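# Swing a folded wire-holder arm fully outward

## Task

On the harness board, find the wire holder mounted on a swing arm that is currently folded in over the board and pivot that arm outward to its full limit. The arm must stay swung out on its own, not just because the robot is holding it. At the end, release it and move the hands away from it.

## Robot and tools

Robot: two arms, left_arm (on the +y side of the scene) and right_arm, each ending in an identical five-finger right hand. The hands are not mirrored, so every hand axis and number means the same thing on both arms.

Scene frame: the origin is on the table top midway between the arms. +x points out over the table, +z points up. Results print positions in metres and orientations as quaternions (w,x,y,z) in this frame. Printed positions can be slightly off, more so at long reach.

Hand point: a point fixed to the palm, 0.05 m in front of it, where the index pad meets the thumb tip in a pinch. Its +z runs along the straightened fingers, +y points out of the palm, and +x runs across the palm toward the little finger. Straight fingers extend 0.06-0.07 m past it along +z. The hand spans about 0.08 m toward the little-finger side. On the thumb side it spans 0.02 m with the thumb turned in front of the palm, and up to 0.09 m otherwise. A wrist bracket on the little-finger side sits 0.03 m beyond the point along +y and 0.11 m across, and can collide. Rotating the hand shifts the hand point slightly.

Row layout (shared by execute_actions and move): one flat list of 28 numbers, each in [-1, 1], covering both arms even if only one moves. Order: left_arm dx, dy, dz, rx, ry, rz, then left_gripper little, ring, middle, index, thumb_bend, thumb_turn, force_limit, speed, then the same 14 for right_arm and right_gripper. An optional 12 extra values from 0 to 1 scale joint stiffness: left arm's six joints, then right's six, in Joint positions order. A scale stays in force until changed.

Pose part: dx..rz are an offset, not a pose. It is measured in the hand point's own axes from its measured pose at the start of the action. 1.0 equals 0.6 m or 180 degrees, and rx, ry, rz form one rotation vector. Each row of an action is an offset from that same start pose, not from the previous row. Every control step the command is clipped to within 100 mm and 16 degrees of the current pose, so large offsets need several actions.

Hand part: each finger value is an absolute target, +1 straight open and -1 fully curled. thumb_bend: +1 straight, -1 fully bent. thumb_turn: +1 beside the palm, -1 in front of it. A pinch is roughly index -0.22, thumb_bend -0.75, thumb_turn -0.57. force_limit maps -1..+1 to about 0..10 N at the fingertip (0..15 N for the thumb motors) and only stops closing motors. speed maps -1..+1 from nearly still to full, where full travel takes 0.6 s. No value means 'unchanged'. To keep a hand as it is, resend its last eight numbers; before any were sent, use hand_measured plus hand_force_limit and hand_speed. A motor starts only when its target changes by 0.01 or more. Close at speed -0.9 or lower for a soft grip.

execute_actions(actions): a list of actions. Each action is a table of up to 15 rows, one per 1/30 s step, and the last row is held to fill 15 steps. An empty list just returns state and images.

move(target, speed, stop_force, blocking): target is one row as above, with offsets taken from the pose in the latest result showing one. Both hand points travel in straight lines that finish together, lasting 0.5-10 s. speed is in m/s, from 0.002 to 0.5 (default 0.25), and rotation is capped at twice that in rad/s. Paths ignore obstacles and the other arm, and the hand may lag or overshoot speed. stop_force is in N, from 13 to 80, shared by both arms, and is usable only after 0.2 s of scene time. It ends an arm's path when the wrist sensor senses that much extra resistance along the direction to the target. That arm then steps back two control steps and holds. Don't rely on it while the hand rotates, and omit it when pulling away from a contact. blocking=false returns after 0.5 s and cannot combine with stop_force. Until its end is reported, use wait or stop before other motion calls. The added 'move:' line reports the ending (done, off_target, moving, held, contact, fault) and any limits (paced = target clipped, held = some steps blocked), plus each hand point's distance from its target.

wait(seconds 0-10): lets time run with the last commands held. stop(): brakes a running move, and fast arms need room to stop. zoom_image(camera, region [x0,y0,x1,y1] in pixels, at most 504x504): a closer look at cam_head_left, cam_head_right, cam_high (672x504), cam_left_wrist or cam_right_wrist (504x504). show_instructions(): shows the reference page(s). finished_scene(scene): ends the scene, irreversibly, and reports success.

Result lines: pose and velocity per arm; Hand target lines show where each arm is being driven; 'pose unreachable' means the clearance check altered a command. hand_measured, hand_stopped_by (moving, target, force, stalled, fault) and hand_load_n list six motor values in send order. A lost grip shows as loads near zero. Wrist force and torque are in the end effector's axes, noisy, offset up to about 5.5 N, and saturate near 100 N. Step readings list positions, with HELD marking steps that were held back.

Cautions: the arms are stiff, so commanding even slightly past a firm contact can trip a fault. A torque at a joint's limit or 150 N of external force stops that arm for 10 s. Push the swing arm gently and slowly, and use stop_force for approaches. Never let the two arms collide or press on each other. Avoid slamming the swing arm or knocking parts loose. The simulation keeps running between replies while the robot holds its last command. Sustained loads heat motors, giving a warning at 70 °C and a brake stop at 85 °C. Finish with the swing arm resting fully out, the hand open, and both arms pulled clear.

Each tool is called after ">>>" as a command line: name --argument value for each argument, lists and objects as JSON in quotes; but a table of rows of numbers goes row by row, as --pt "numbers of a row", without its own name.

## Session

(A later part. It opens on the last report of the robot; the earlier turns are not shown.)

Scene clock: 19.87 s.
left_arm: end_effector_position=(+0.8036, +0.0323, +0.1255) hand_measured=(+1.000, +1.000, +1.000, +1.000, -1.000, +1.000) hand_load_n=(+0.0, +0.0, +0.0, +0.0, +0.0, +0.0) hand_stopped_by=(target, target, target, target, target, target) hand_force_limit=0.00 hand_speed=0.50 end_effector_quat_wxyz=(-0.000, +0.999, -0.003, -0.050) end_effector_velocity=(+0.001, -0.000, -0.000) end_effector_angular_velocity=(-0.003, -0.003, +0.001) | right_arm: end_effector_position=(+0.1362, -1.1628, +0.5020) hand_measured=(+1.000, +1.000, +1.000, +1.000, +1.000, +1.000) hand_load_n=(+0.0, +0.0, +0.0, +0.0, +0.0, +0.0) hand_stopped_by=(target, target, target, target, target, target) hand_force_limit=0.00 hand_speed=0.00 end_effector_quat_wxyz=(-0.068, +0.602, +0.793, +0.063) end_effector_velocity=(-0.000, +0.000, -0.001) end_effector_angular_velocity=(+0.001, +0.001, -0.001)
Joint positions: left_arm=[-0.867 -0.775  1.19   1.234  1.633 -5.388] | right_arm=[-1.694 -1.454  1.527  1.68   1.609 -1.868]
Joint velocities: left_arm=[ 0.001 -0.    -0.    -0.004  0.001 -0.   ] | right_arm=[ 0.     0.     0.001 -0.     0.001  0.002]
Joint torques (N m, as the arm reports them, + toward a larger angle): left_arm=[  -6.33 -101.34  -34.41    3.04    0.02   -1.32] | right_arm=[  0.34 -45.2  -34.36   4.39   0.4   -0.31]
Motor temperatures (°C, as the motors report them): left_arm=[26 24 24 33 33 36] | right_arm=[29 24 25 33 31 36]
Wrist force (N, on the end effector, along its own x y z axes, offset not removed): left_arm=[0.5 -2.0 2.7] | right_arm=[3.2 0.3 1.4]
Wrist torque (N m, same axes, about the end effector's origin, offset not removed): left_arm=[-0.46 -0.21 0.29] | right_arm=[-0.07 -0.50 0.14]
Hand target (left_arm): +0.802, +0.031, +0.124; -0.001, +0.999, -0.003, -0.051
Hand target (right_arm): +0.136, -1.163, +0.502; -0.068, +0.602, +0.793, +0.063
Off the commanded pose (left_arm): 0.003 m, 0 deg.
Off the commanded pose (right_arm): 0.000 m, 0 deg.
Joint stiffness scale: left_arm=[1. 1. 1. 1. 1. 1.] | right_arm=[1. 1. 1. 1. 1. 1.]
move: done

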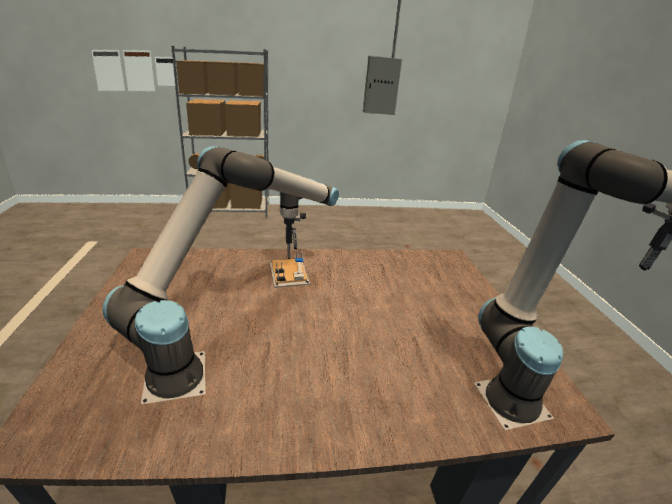

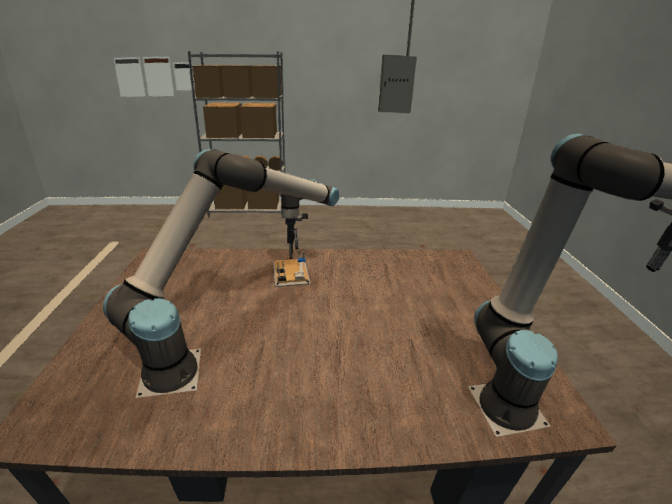

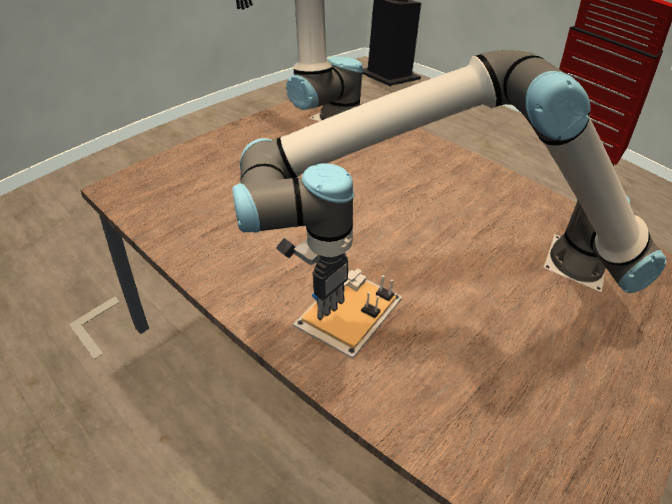

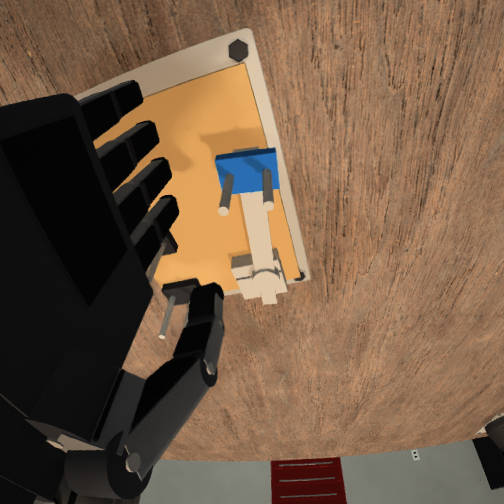

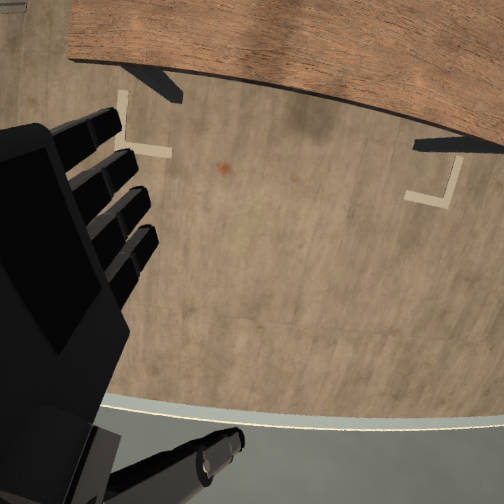

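>>> move --target '[0,0.065,0.005,0,0,0,1,1,1,1,-1,1,0,0.5,0,0,0,0,0,0,1,1,1,1,1,1,0,0]' --speed 0.05

>>> move --target '[-0.048,0.049,0,0,0,0.25,1,1,1,1,-1,1,0,0.5,0,0,0,0,0,0,1,1,1,1,1,1,0,0]' --speed 0.15

>>> move --target '[-0.048,0.049,0,0,0,0.25,1,1,1,1,-1,1,0,0.5,0,0,0,0,0,0,1,1,1,1,1,1,0,0]' --speed 0.15

Scene clock: 21.67 s.
left_arm: end_effector_position=(+0.8033, -0.0030, +0.1232) hand_measured=(+1.000, +1.000, +1.000, +1.000, -1.000, +1.000) hand_load_n=(+0.0, +0.0, +0.0, +0.0, +0.0, +0.0) hand_stopped_by=(target, target, target, target, target, target) hand_force_limit=0.00 hand_speed=0.50 end_effector_quat_wxyz=(-0.001, +0.999, -0.002, -0.050) end_effector_velocity=(+0.001, -0.000, +0.000) end_effector_angular_velocity=(+0.003, +0.002, +0.002) | right_arm: end_effector_position=(+0.1362, -1.1628, +0.5020) hand_measured=(+1.000, +1.000, +1.000, +1.000, +1.000, +1.000) hand_load_n=(+0.0, +0.0, +0.0, +0.0, +0.0, +0.0) hand_stopped_by=(target, target, target, target, target, target) hand_force_limit=0.00 hand_speed=0.00 end_effector_quat_wxyz=(-0.068, +0.602, +0.793, +0.063) end_effector_velocity=(-0.000, -0.000, -0.000) end_effector_angular_velocity=(-0.001, +0.000, -0.001)
Joint positions: left_arm=[-0.899 -0.746  1.14   1.254  1.634 -5.421] | right_arm=[-1.694 -1.454  1.527  1.68   1.609 -1.868]
Joint velocities: left_arm=[ 0.     0.002 -0.004  0.005 -0.001 -0.002] | right_arm=[-0.     0.     0.    -0.001  0.     0.001]
Joint torques (N m, as the arm reports them, + toward a larger angle): left_arm=[  -5.36 -100.31  -42.5     3.67    1.22   -1.83] | right_arm=[  0.62 -43.59 -34.56   4.34   0.12  -0.24]
Motor temperatures (°C, as the motors report them): left_arm=[26 24 24 33 33 36] | right_arm=[29 24 25 33 31 36]
Wrist force (N, on the end effector, along its own x y z axes, offset not removed): left_arm=[-0.6 -4.9 4.4] | right_arm=[2.1 0.1 -0.2]
Wrist torque (N m, same axes, about the end effector's origin, offset not removed): left_arm=[-0.50 0.09 0.03] | right_arm=[0.08 -0.31 0.13]
Hand target (left_arm): +0.803, -0.007, +0.123; -0.000, +0.999, -0.003, -0.050
Hand target (right_arm): +0.136, -1.163, +0.502; -0.068, +0.602, +0.793, +0.063
Off the commanded pose (left_arm): 0.004 m, 0 deg.
Off the commanded pose (right_arm): 0.000 m, 0 deg.
Joint stiffness scale: left_arm=[1. 1. 1. 1. 1. 1.] | right_arm=[1. 1. 1. 1. 1. 1.]
move: off_target (left_arm)

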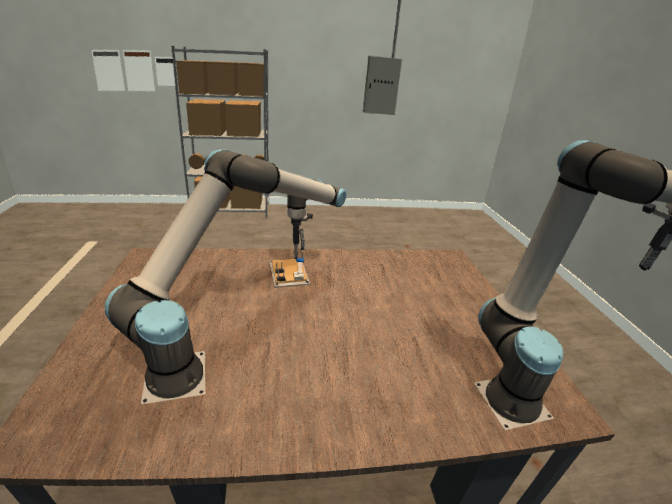

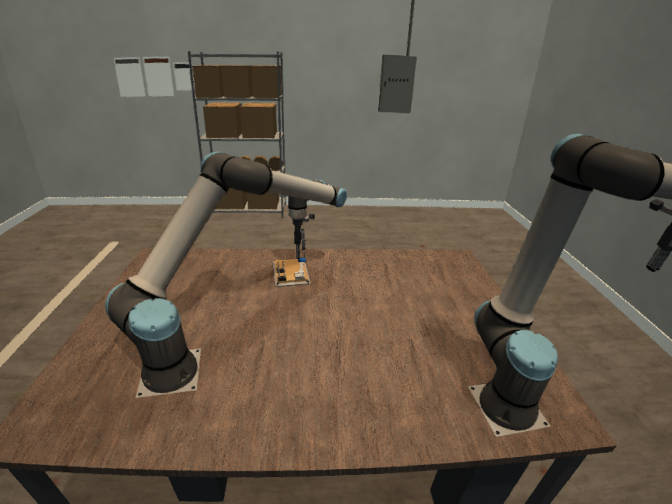

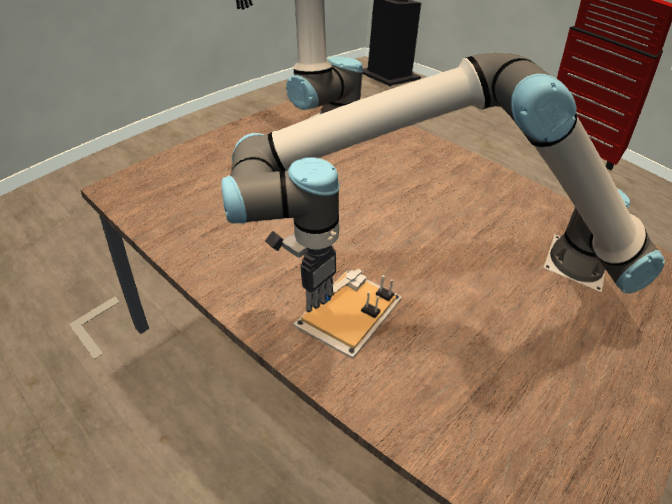

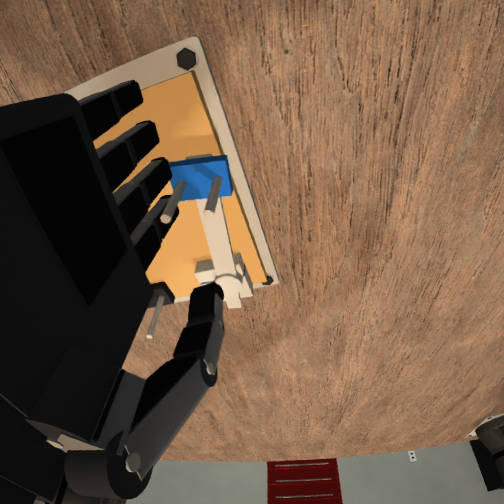

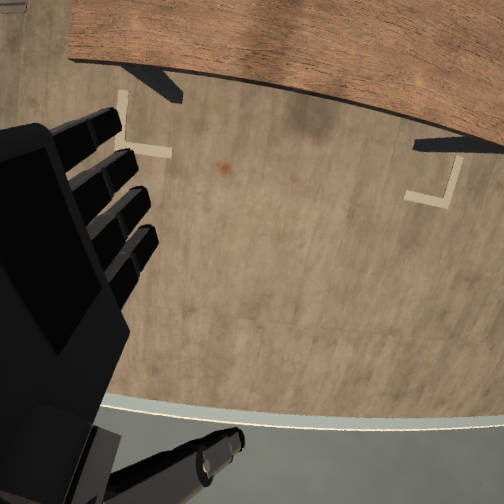

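Scene clock: 24.80 s.
left_arm: end_effector_position=(+0.7753, -0.0288, +0.1259) hand_measured=(+1.000, +1.000, +1.000, +1.000, -1.000, +1.000) hand_load_n=(+0.0, +0.0, +0.0, +0.0, +0.0, +0.0) hand_stopped_by=(target, target, target, target, target, target) hand_force_limit=0.00 hand_speed=0.50 end_effector_quat_wxyz=(+0.016, +0.923, -0.381, -0.047) end_effector_velocity=(-0.000, +0.000, +0.001) end_effector_angular_velocity=(-0.004, +0.001, -0.014) | right_arm: end_effector_position=(+0.1362, -1.1628, +0.5020) hand_measured=(+1.000, +1.000, +1.000, +1.000, +1.000, +1.000) hand_load_n=(+0.0, +0.0, +0.0, +0.0, +0.0, +0.0) hand_stopped_by=(target, target, target, target, target, target) hand_force_limit=0.00 hand_speed=0.00 end_effector_quat_wxyz=(-0.068, +0.602, +0.793, +0.063) end_effector_velocity=(+0.000, +0.000, -0.001) end_effector_angular_velocity=(-0.001, +0.000, +0.002)
Joint positions: left_arm=[-0.951 -0.678  1.014  1.31   1.635 -4.693] | right_arm=[-1.694 -1.454  1.527  1.68   1.609 -1.868]
Joint velocities: left_arm=[-0.     0.    -0.002  0.001  0.002  0.014] | right_arm=[ 0.001 -0.     0.001 -0.002  0.001 -0.001]
Joint torques (N m, as the arm reports them, + toward a larger angle): left_arm=[  -5.63 -107.88  -41.97    4.11    1.96    0.48] | right_arm=[ -1.51 -43.55 -34.83   4.48   0.1   -0.03]
Motor temperatures (°C, as the motors report them): left_arm=[26 24 24 33 33 36] | right_arm=[29 24 25 33 31 36]
Wrist force (N, on the end effector, along its own x y z axes, offset not removed): left_arm=[-0.3 -0.8 1.0] | right_arm=[2.2 -1.6 1.3]
Wrist torque (N m, same axes, about the end effector's origin, offset not removed): left_arm=[0.20 0.07 0.27] | right_arm=[-0.39 -0.42 0.04]
Hand target (left_arm): +0.774, -0.032, +0.126; +0.018, +0.922, -0.384, -0.047
Hand target (right_arm): +0.136, -1.163, +0.502; -0.068, +0.602, +0.793, +0.063
Off the commanded pose (left_arm): 0.004 m, 0 deg.
Off the commanded pose (right_arm): 0.000 m, 0 deg.
Joint stiffness scale: left_arm=[1. 1. 1. 1. 1. 1.] | right_arm=[1. 1. 1. 1. 1. 1.]
move: off_target (left_arm)

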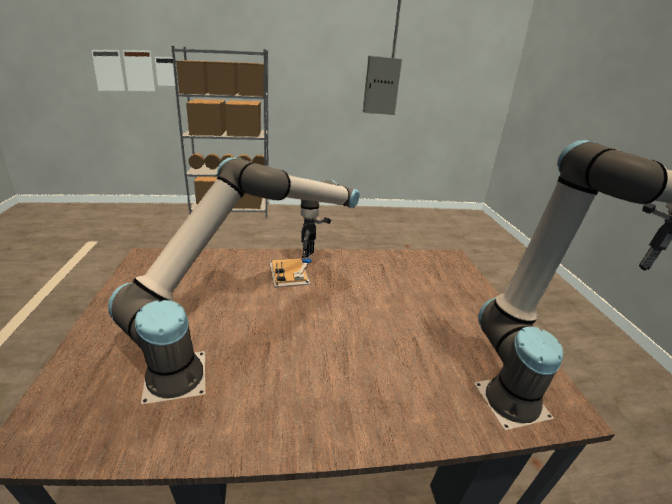

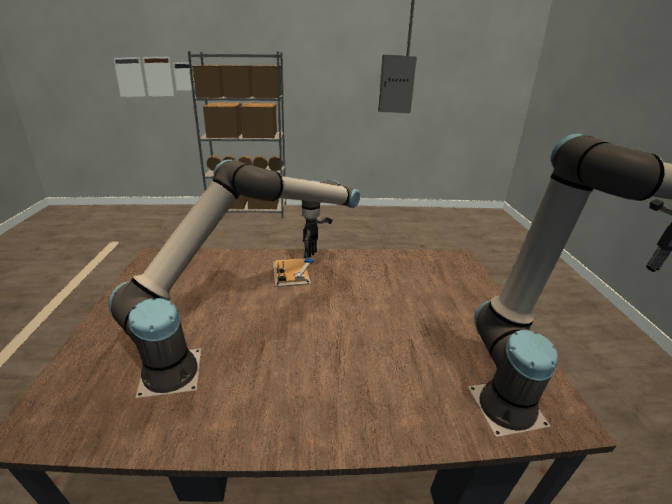

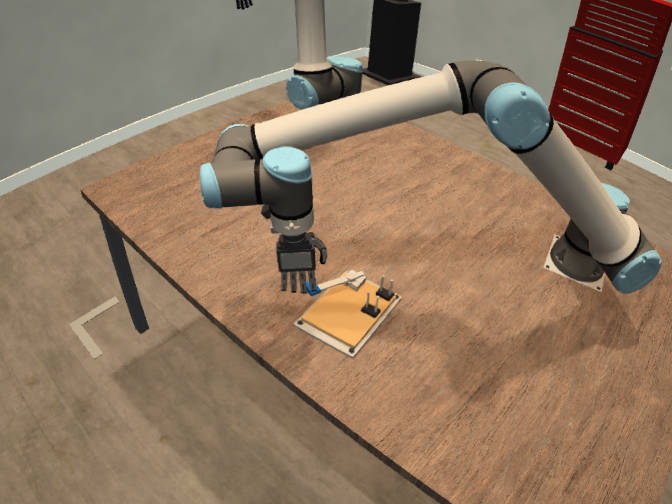

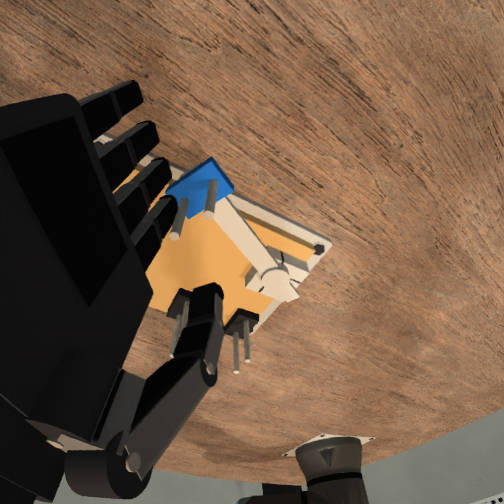

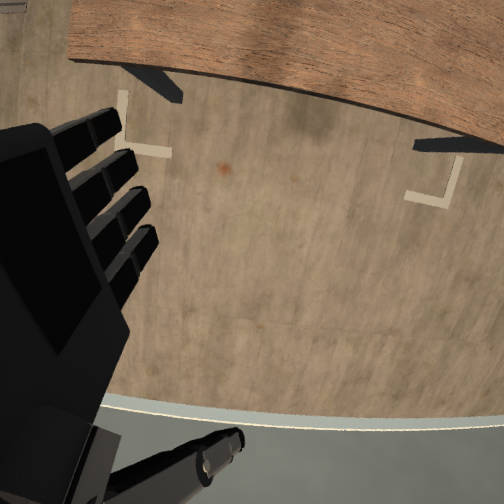

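Scene clock: 27.93 s.
left_arm: end_effector_position=(+0.7391, -0.0291, +0.1279) hand_measured=(+1.000, +1.000, +1.000, +1.000, -1.000, +1.000) hand_load_n=(+0.0, +0.0, +0.0, +1.0, +0.0, +0.0) hand_stopped_by=(target, target, target, target, target, target) hand_force_limit=0.00 hand_speed=0.50 end_effector_quat_wxyz=(-0.031, -0.709, +0.704, +0.034) end_effector_velocity=(-0.000, +0.001, -0.001) end_effector_angular_velocity=(-0.001, +0.001, -0.013) | right_arm: end_effector_position=(+0.1362, -1.1628, +0.5020) hand_measured=(+1.000, +1.000, +1.000, +1.000, +1.000, +1.000) hand_load_n=(+0.0, +0.0, +0.0, +0.0, +0.0, +0.0) hand_stopped_by=(target, target, target, target, target, target) hand_force_limit=0.00 hand_speed=0.00 end_effector_quat_wxyz=(-0.068, +0.602, +0.793, +0.063) end_effector_velocity=(+0.000, +0.000, -0.000) end_effector_angular_velocity=(+0.001, +0.000, -0.000)
Joint positions: left_arm=[-1.024 -0.69   1.029  1.296  1.637 -3.987] | right_arm=[-1.694 -1.454  1.527  1.68   1.609 -1.868]
Joint velocities: left_arm=[ 0.     0.     0.001 -0.001  0.001  0.013] | right_arm=[0.001 0.    0.001 0.    0.    0.001]
Joint torques (N m, as the arm reports them, + toward a larger angle): left_arm=[  -5.47 -117.31  -31.94    5.97    1.71   -0.18] | right_arm=[  1.16 -43.4  -34.45   4.38   0.02  -0.36]
Motor temperatures (°C, as the motors report them): left_arm=[26 24 24 33 33 36] | right_arm=[29 24 25 33 31 36]
Wrist force (N, on the end effector, along its own x y z axes, offset not removed): left_arm=[1.6 -8.6 1.2] | right_arm=[3.6 0.9 0.2]
Wrist torque (N m, same axes, about the end effector's origin, offset not removed): left_arm=[0.32 0.59 0.30] | right_arm=[0.11 -0.57 0.26]
Hand target (left_arm): +0.734, -0.029, +0.130; +0.033, +0.707, -0.706, -0.037
Hand target (right_arm): +0.136, -1.163, +0.502; -0.068, +0.602, +0.793, +0.063
Off the commanded pose (left_arm): 0.005 m, 1 deg.
Off the commanded pose (right_arm): 0.000 m, 0 deg.
Joint stiffness scale: left_arm=[1. 1. 1. 1. 1. 1.] | right_arm=[1. 1. 1. 1. 1. 1.]
move: off_target (left_arm)

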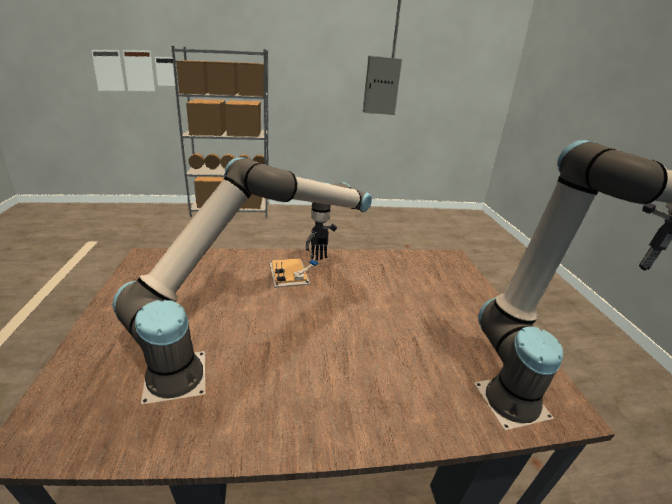

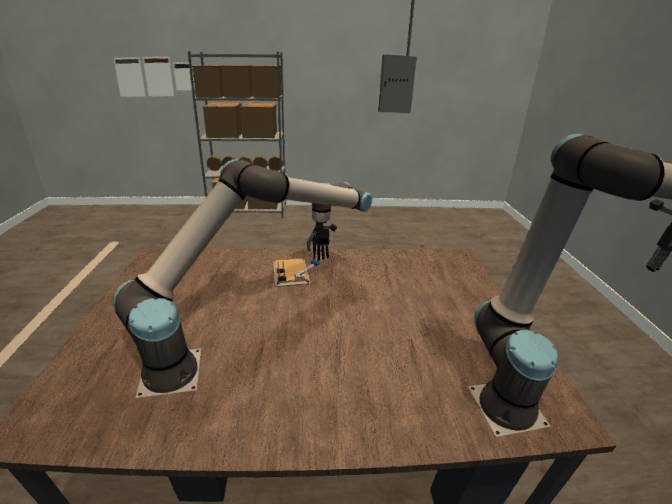

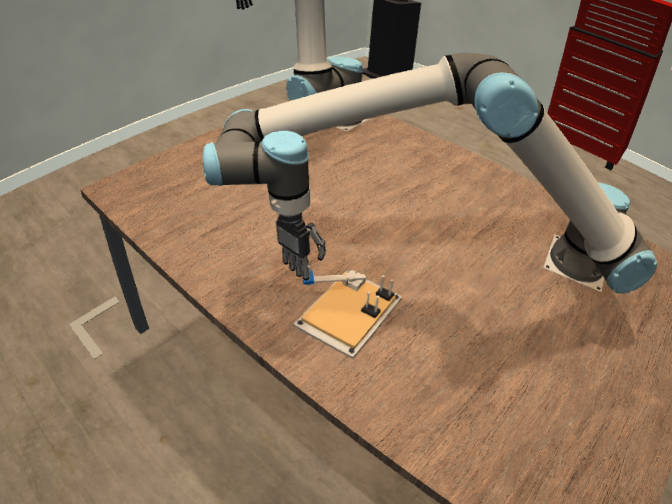

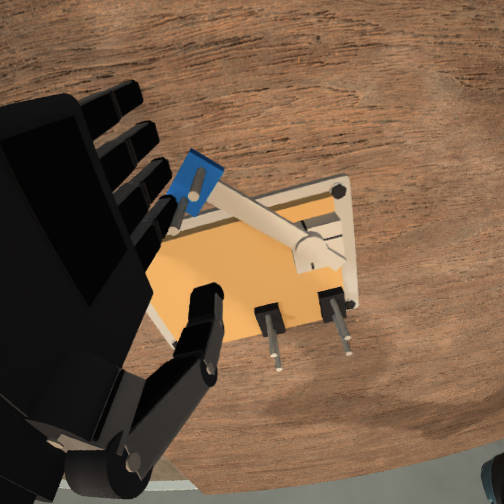

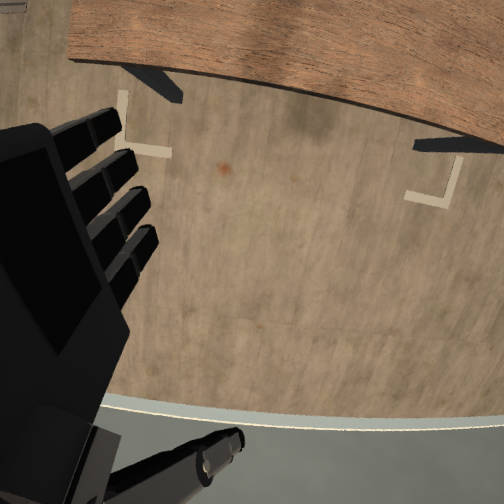

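>>> move --target '[0.04,0.24,0.005,0,0,0,1,1,1,1,-1,1,0,0.5,0,0,0,0,0,0,1,1,1,1,1,1,0,0]' --speed 0.05 --stop_force 22

Scene clock: 31.60 s.
left_arm: end_effector_position=(+0.5975, -0.0543, +0.1378) hand_measured=(+1.000, +1.000, +1.000, +1.000, -1.000, +1.000) hand_load_n=(+0.0, +0.0, +0.0, +0.0, +0.0, +0.0) hand_stopped_by=(target, target, target, target, target, target) hand_force_limit=0.00 hand_speed=0.50 end_effector_quat_wxyz=(-0.030, -0.709, +0.704, +0.033) end_effector_velocity=(-0.001, +0.001, -0.002) end_effector_angular_velocity=(+0.002, +0.002, +0.003) | right_arm: end_effector_position=(+0.1362, -1.1628, +0.5020) hand_measured=(+1.000, +1.000, +1.000, +1.000, +1.000, +1.000) hand_load_n=(+0.0, +0.0, +0.0, +0.0, +0.0, +0.0) hand_stopped_by=(target, target, target, target, target, target) hand_force_limit=0.00 hand_speed=0.00 end_effector_quat_wxyz=(-0.068, +0.602, +0.793, +0.063) end_effector_velocity=(-0.000, +0.000, -0.000) end_effector_angular_velocity=(+0.001, +0.000, -0.001)
Joint positions: left_arm=[-1.176 -0.85   1.301  1.173  1.644 -4.138] | right_arm=[-1.694 -1.454  1.527  1.68   1.609 -1.868]
Joint velocities: left_arm=[ 0.    -0.     0.005 -0.002  0.    -0.003] | right_arm=[ 0.    -0.     0.001  0.     0.     0.001]
Joint torques (N m, as the arm reports them, + toward a larger angle): left_arm=[  -2.82 -103.29  -31.21    3.67    0.79   -1.32] | right_arm=[  0.58 -44.1  -33.91   4.3    0.28  -0.04]
Motor temperatures (°C, as the motors report them): left_arm=[26 24 24 33 33 36] | right_arm=[29 24 25 33 31 36]
Wrist force (N, on the end effector, along its own x y z axes, offset not removed): left_arm=[1.2 -3.8 -2.0] | right_arm=[3.5 2.4 0.6]
Wrist torque (N m, same axes, about the end effector's origin, offset not removed): left_arm=[-0.65 0.01 0.05] | right_arm=[0.42 -0.46 0.30]
Hand target (left_arm): +0.596, -0.054, +0.138; +0.031, +0.709, -0.704, -0.034
Hand target (right_arm): +0.136, -1.163, +0.502; -0.068, +0.602, +0.793, +0.063
Off the commanded pose (left_arm): 0.002 m, 0 deg.
Off the commanded pose (right_arm): 0.000 m, 0 deg.
Joint stiffness scale: left_arm=[1. 1. 1. 1. 1. 1.] | right_arm=[1. 1. 1. 1. 1. 1.]
move: done

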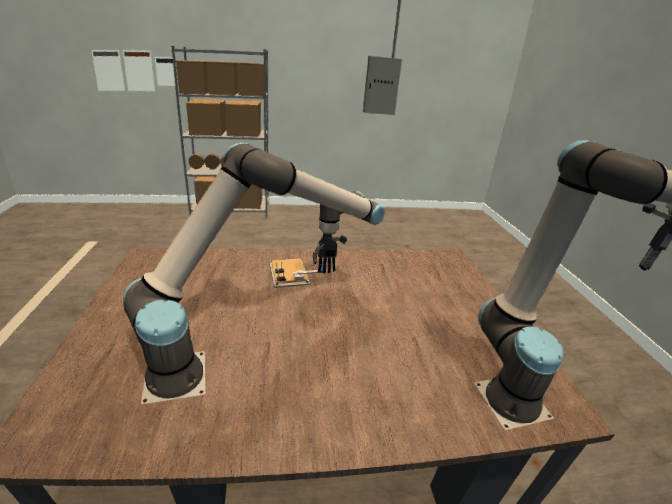

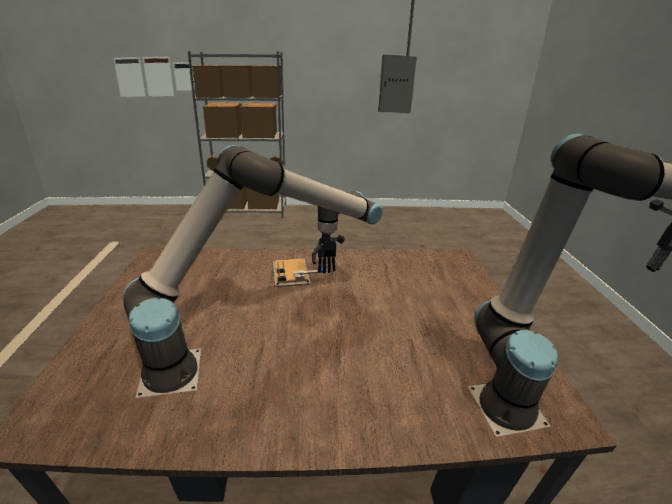

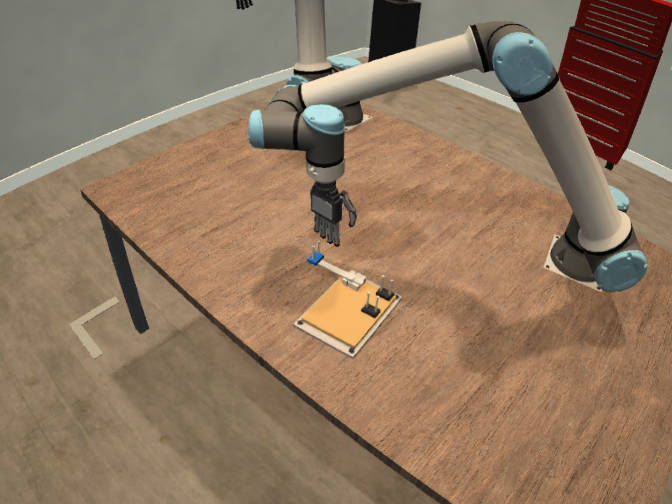

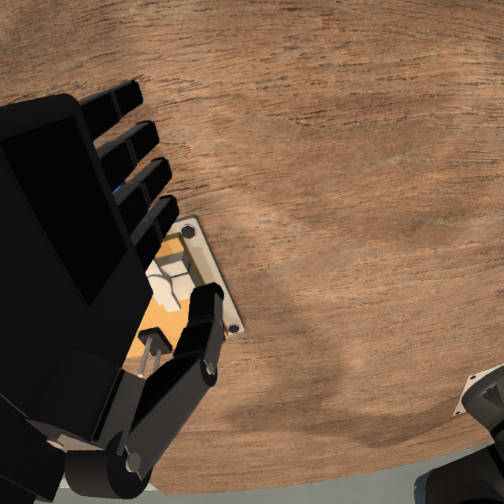

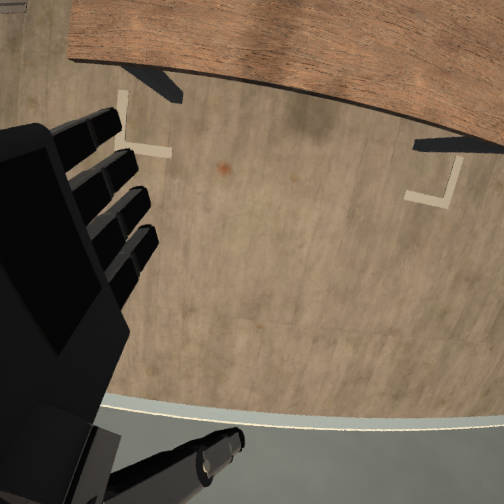

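Same outcome as in scene 1; lift away.

>>> move --target '[0,0,-0.3,0,0,0,1,1,1,1,-1,1,0,0.5,0,0,0,0,0,0,1,1,1,1,1,1,0,0]' --speed 0.15

Scene clock: 33.53 s.
left_arm: end_effector_position=(+0.6115, -0.0549, +0.3171) hand_measured=(+1.000, +1.000, +1.000, +1.000, -1.000, +1.000) hand_load_n=(+0.0, +0.0, +0.0, +0.0, +0.0, +0.0) hand_stopped_by=(target, target, target, target, target, target) hand_force_limit=0.00 hand_speed=0.50 end_effector_quat_wxyz=(-0.031, -0.709, +0.704, +0.033) end_effector_velocity=(-0.000, +0.000, -0.000) end_effector_angular_velocity=(+0.008, +0.005, -0.001) | right_arm: end_effector_position=(+0.1362, -1.1628, +0.5020) hand_measured=(+1.000, +1.000, +1.000, +1.000, +1.000, +1.000) hand_load_n=(+0.0, +0.0, +0.0, +0.0, +0.0, +0.0) hand_stopped_by=(target, target, target, target, target, target) hand_force_limit=0.00 hand_speed=0.00 end_effector_quat_wxyz=(-0.068, +0.602, +0.793, +0.063) end_effector_velocity=(-0.000, +0.000, -0.000) end_effector_angular_velocity=(+0.001, +0.000, -0.002)
Joint positions: left_arm=[-1.162 -0.929  1.106  1.448  1.644 -4.123] | right_arm=[-1.694 -1.454  1.527  1.68   1.609 -1.868]
Joint velocities: left_arm=[ 0.     0.004 -0.003  0.008 -0.     0.001] | right_arm=[-0.    -0.     0.001  0.001  0.     0.002]
Joint torques (N m, as the arm reports them, + toward a larger angle): left_arm=[ -2.21 -90.15 -43.1    4.51   0.22   0.31] | right_arm=[ -0.23 -41.74 -34.32   4.11   0.12  -0.11]
Motor temperatures (°C, as the motors report them): left_arm=[26 24 24 33 33 36] | right_arm=[29 24 25 33 31 36]
Wrist force (N, on the end effector, along its own x y z axes, offset not removed): left_arm=[2.1 -2.8 0.1] | right_arm=[4.0 -1.1 -1.8]
Wrist torque (N m, same axes, about the end effector's origin, offset not removed): left_arm=[-0.43 -0.18 0.22] | right_arm=[-0.01 -0.54 0.19]
Hand target (left_arm): +0.613, -0.055, +0.317; +0.030, +0.709, -0.704, -0.033
Hand target (right_arm): +0.136, -1.163, +0.502; -0.068, +0.602, +0.793, +0.063
Off the commanded pose (left_arm): 0.002 m, 0 deg.
Off the commanded pose (right_arm): 0.000 m, 0 deg.
Joint stiffness scale: left_arm=[1. 1. 1. 1. 1. 1.] | right_arm=[1. 1. 1. 1. 1. 1.]
move: done

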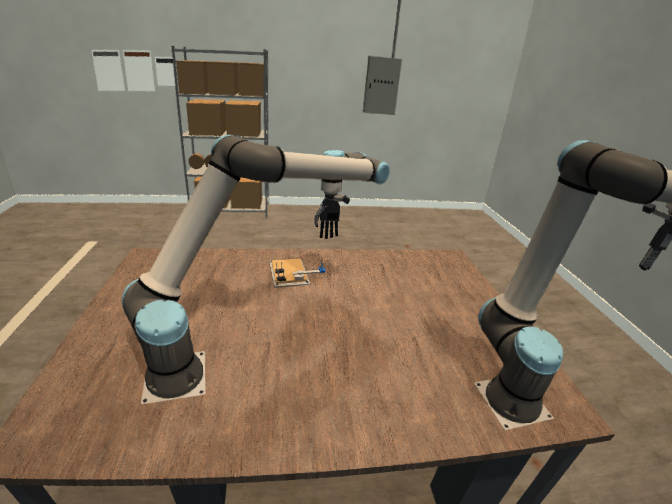

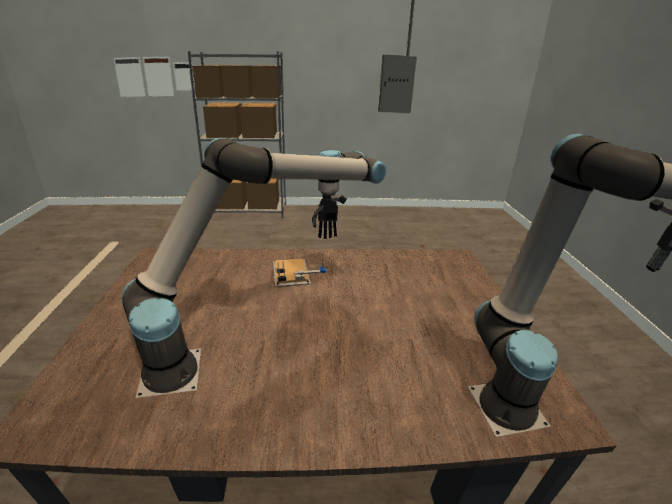

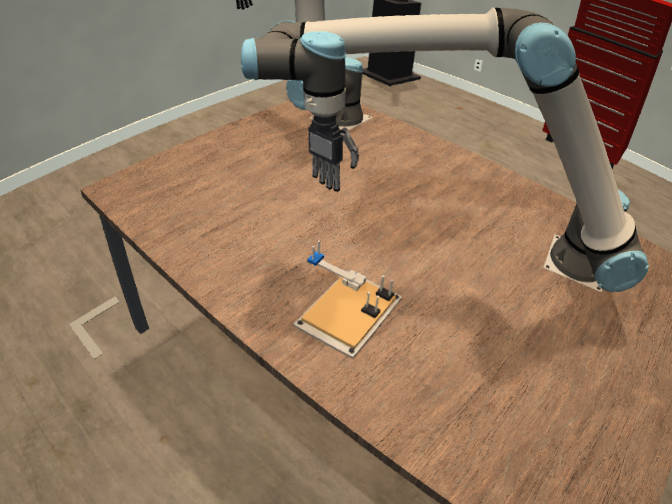

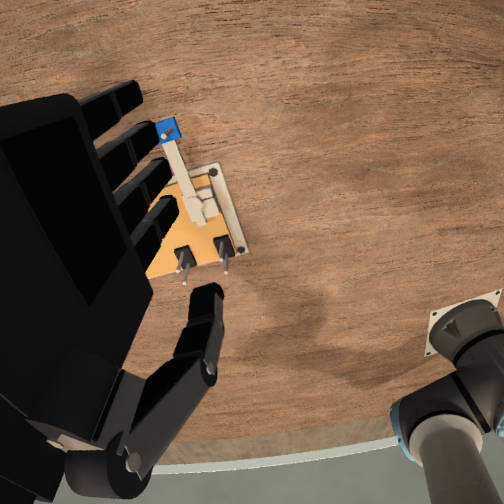

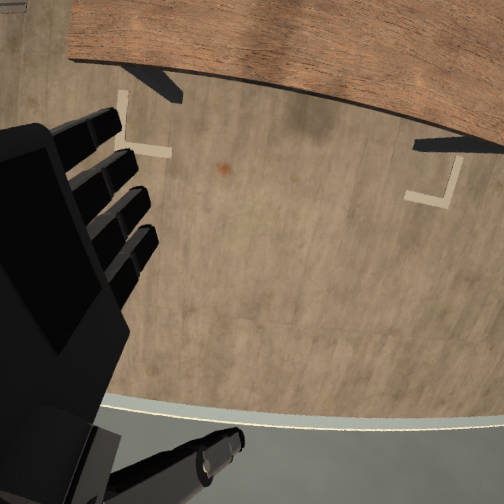

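Parallel to the board's end edge, as in scene 1.

>>> finished_scene --scene 2

The scene is finished: the task was done.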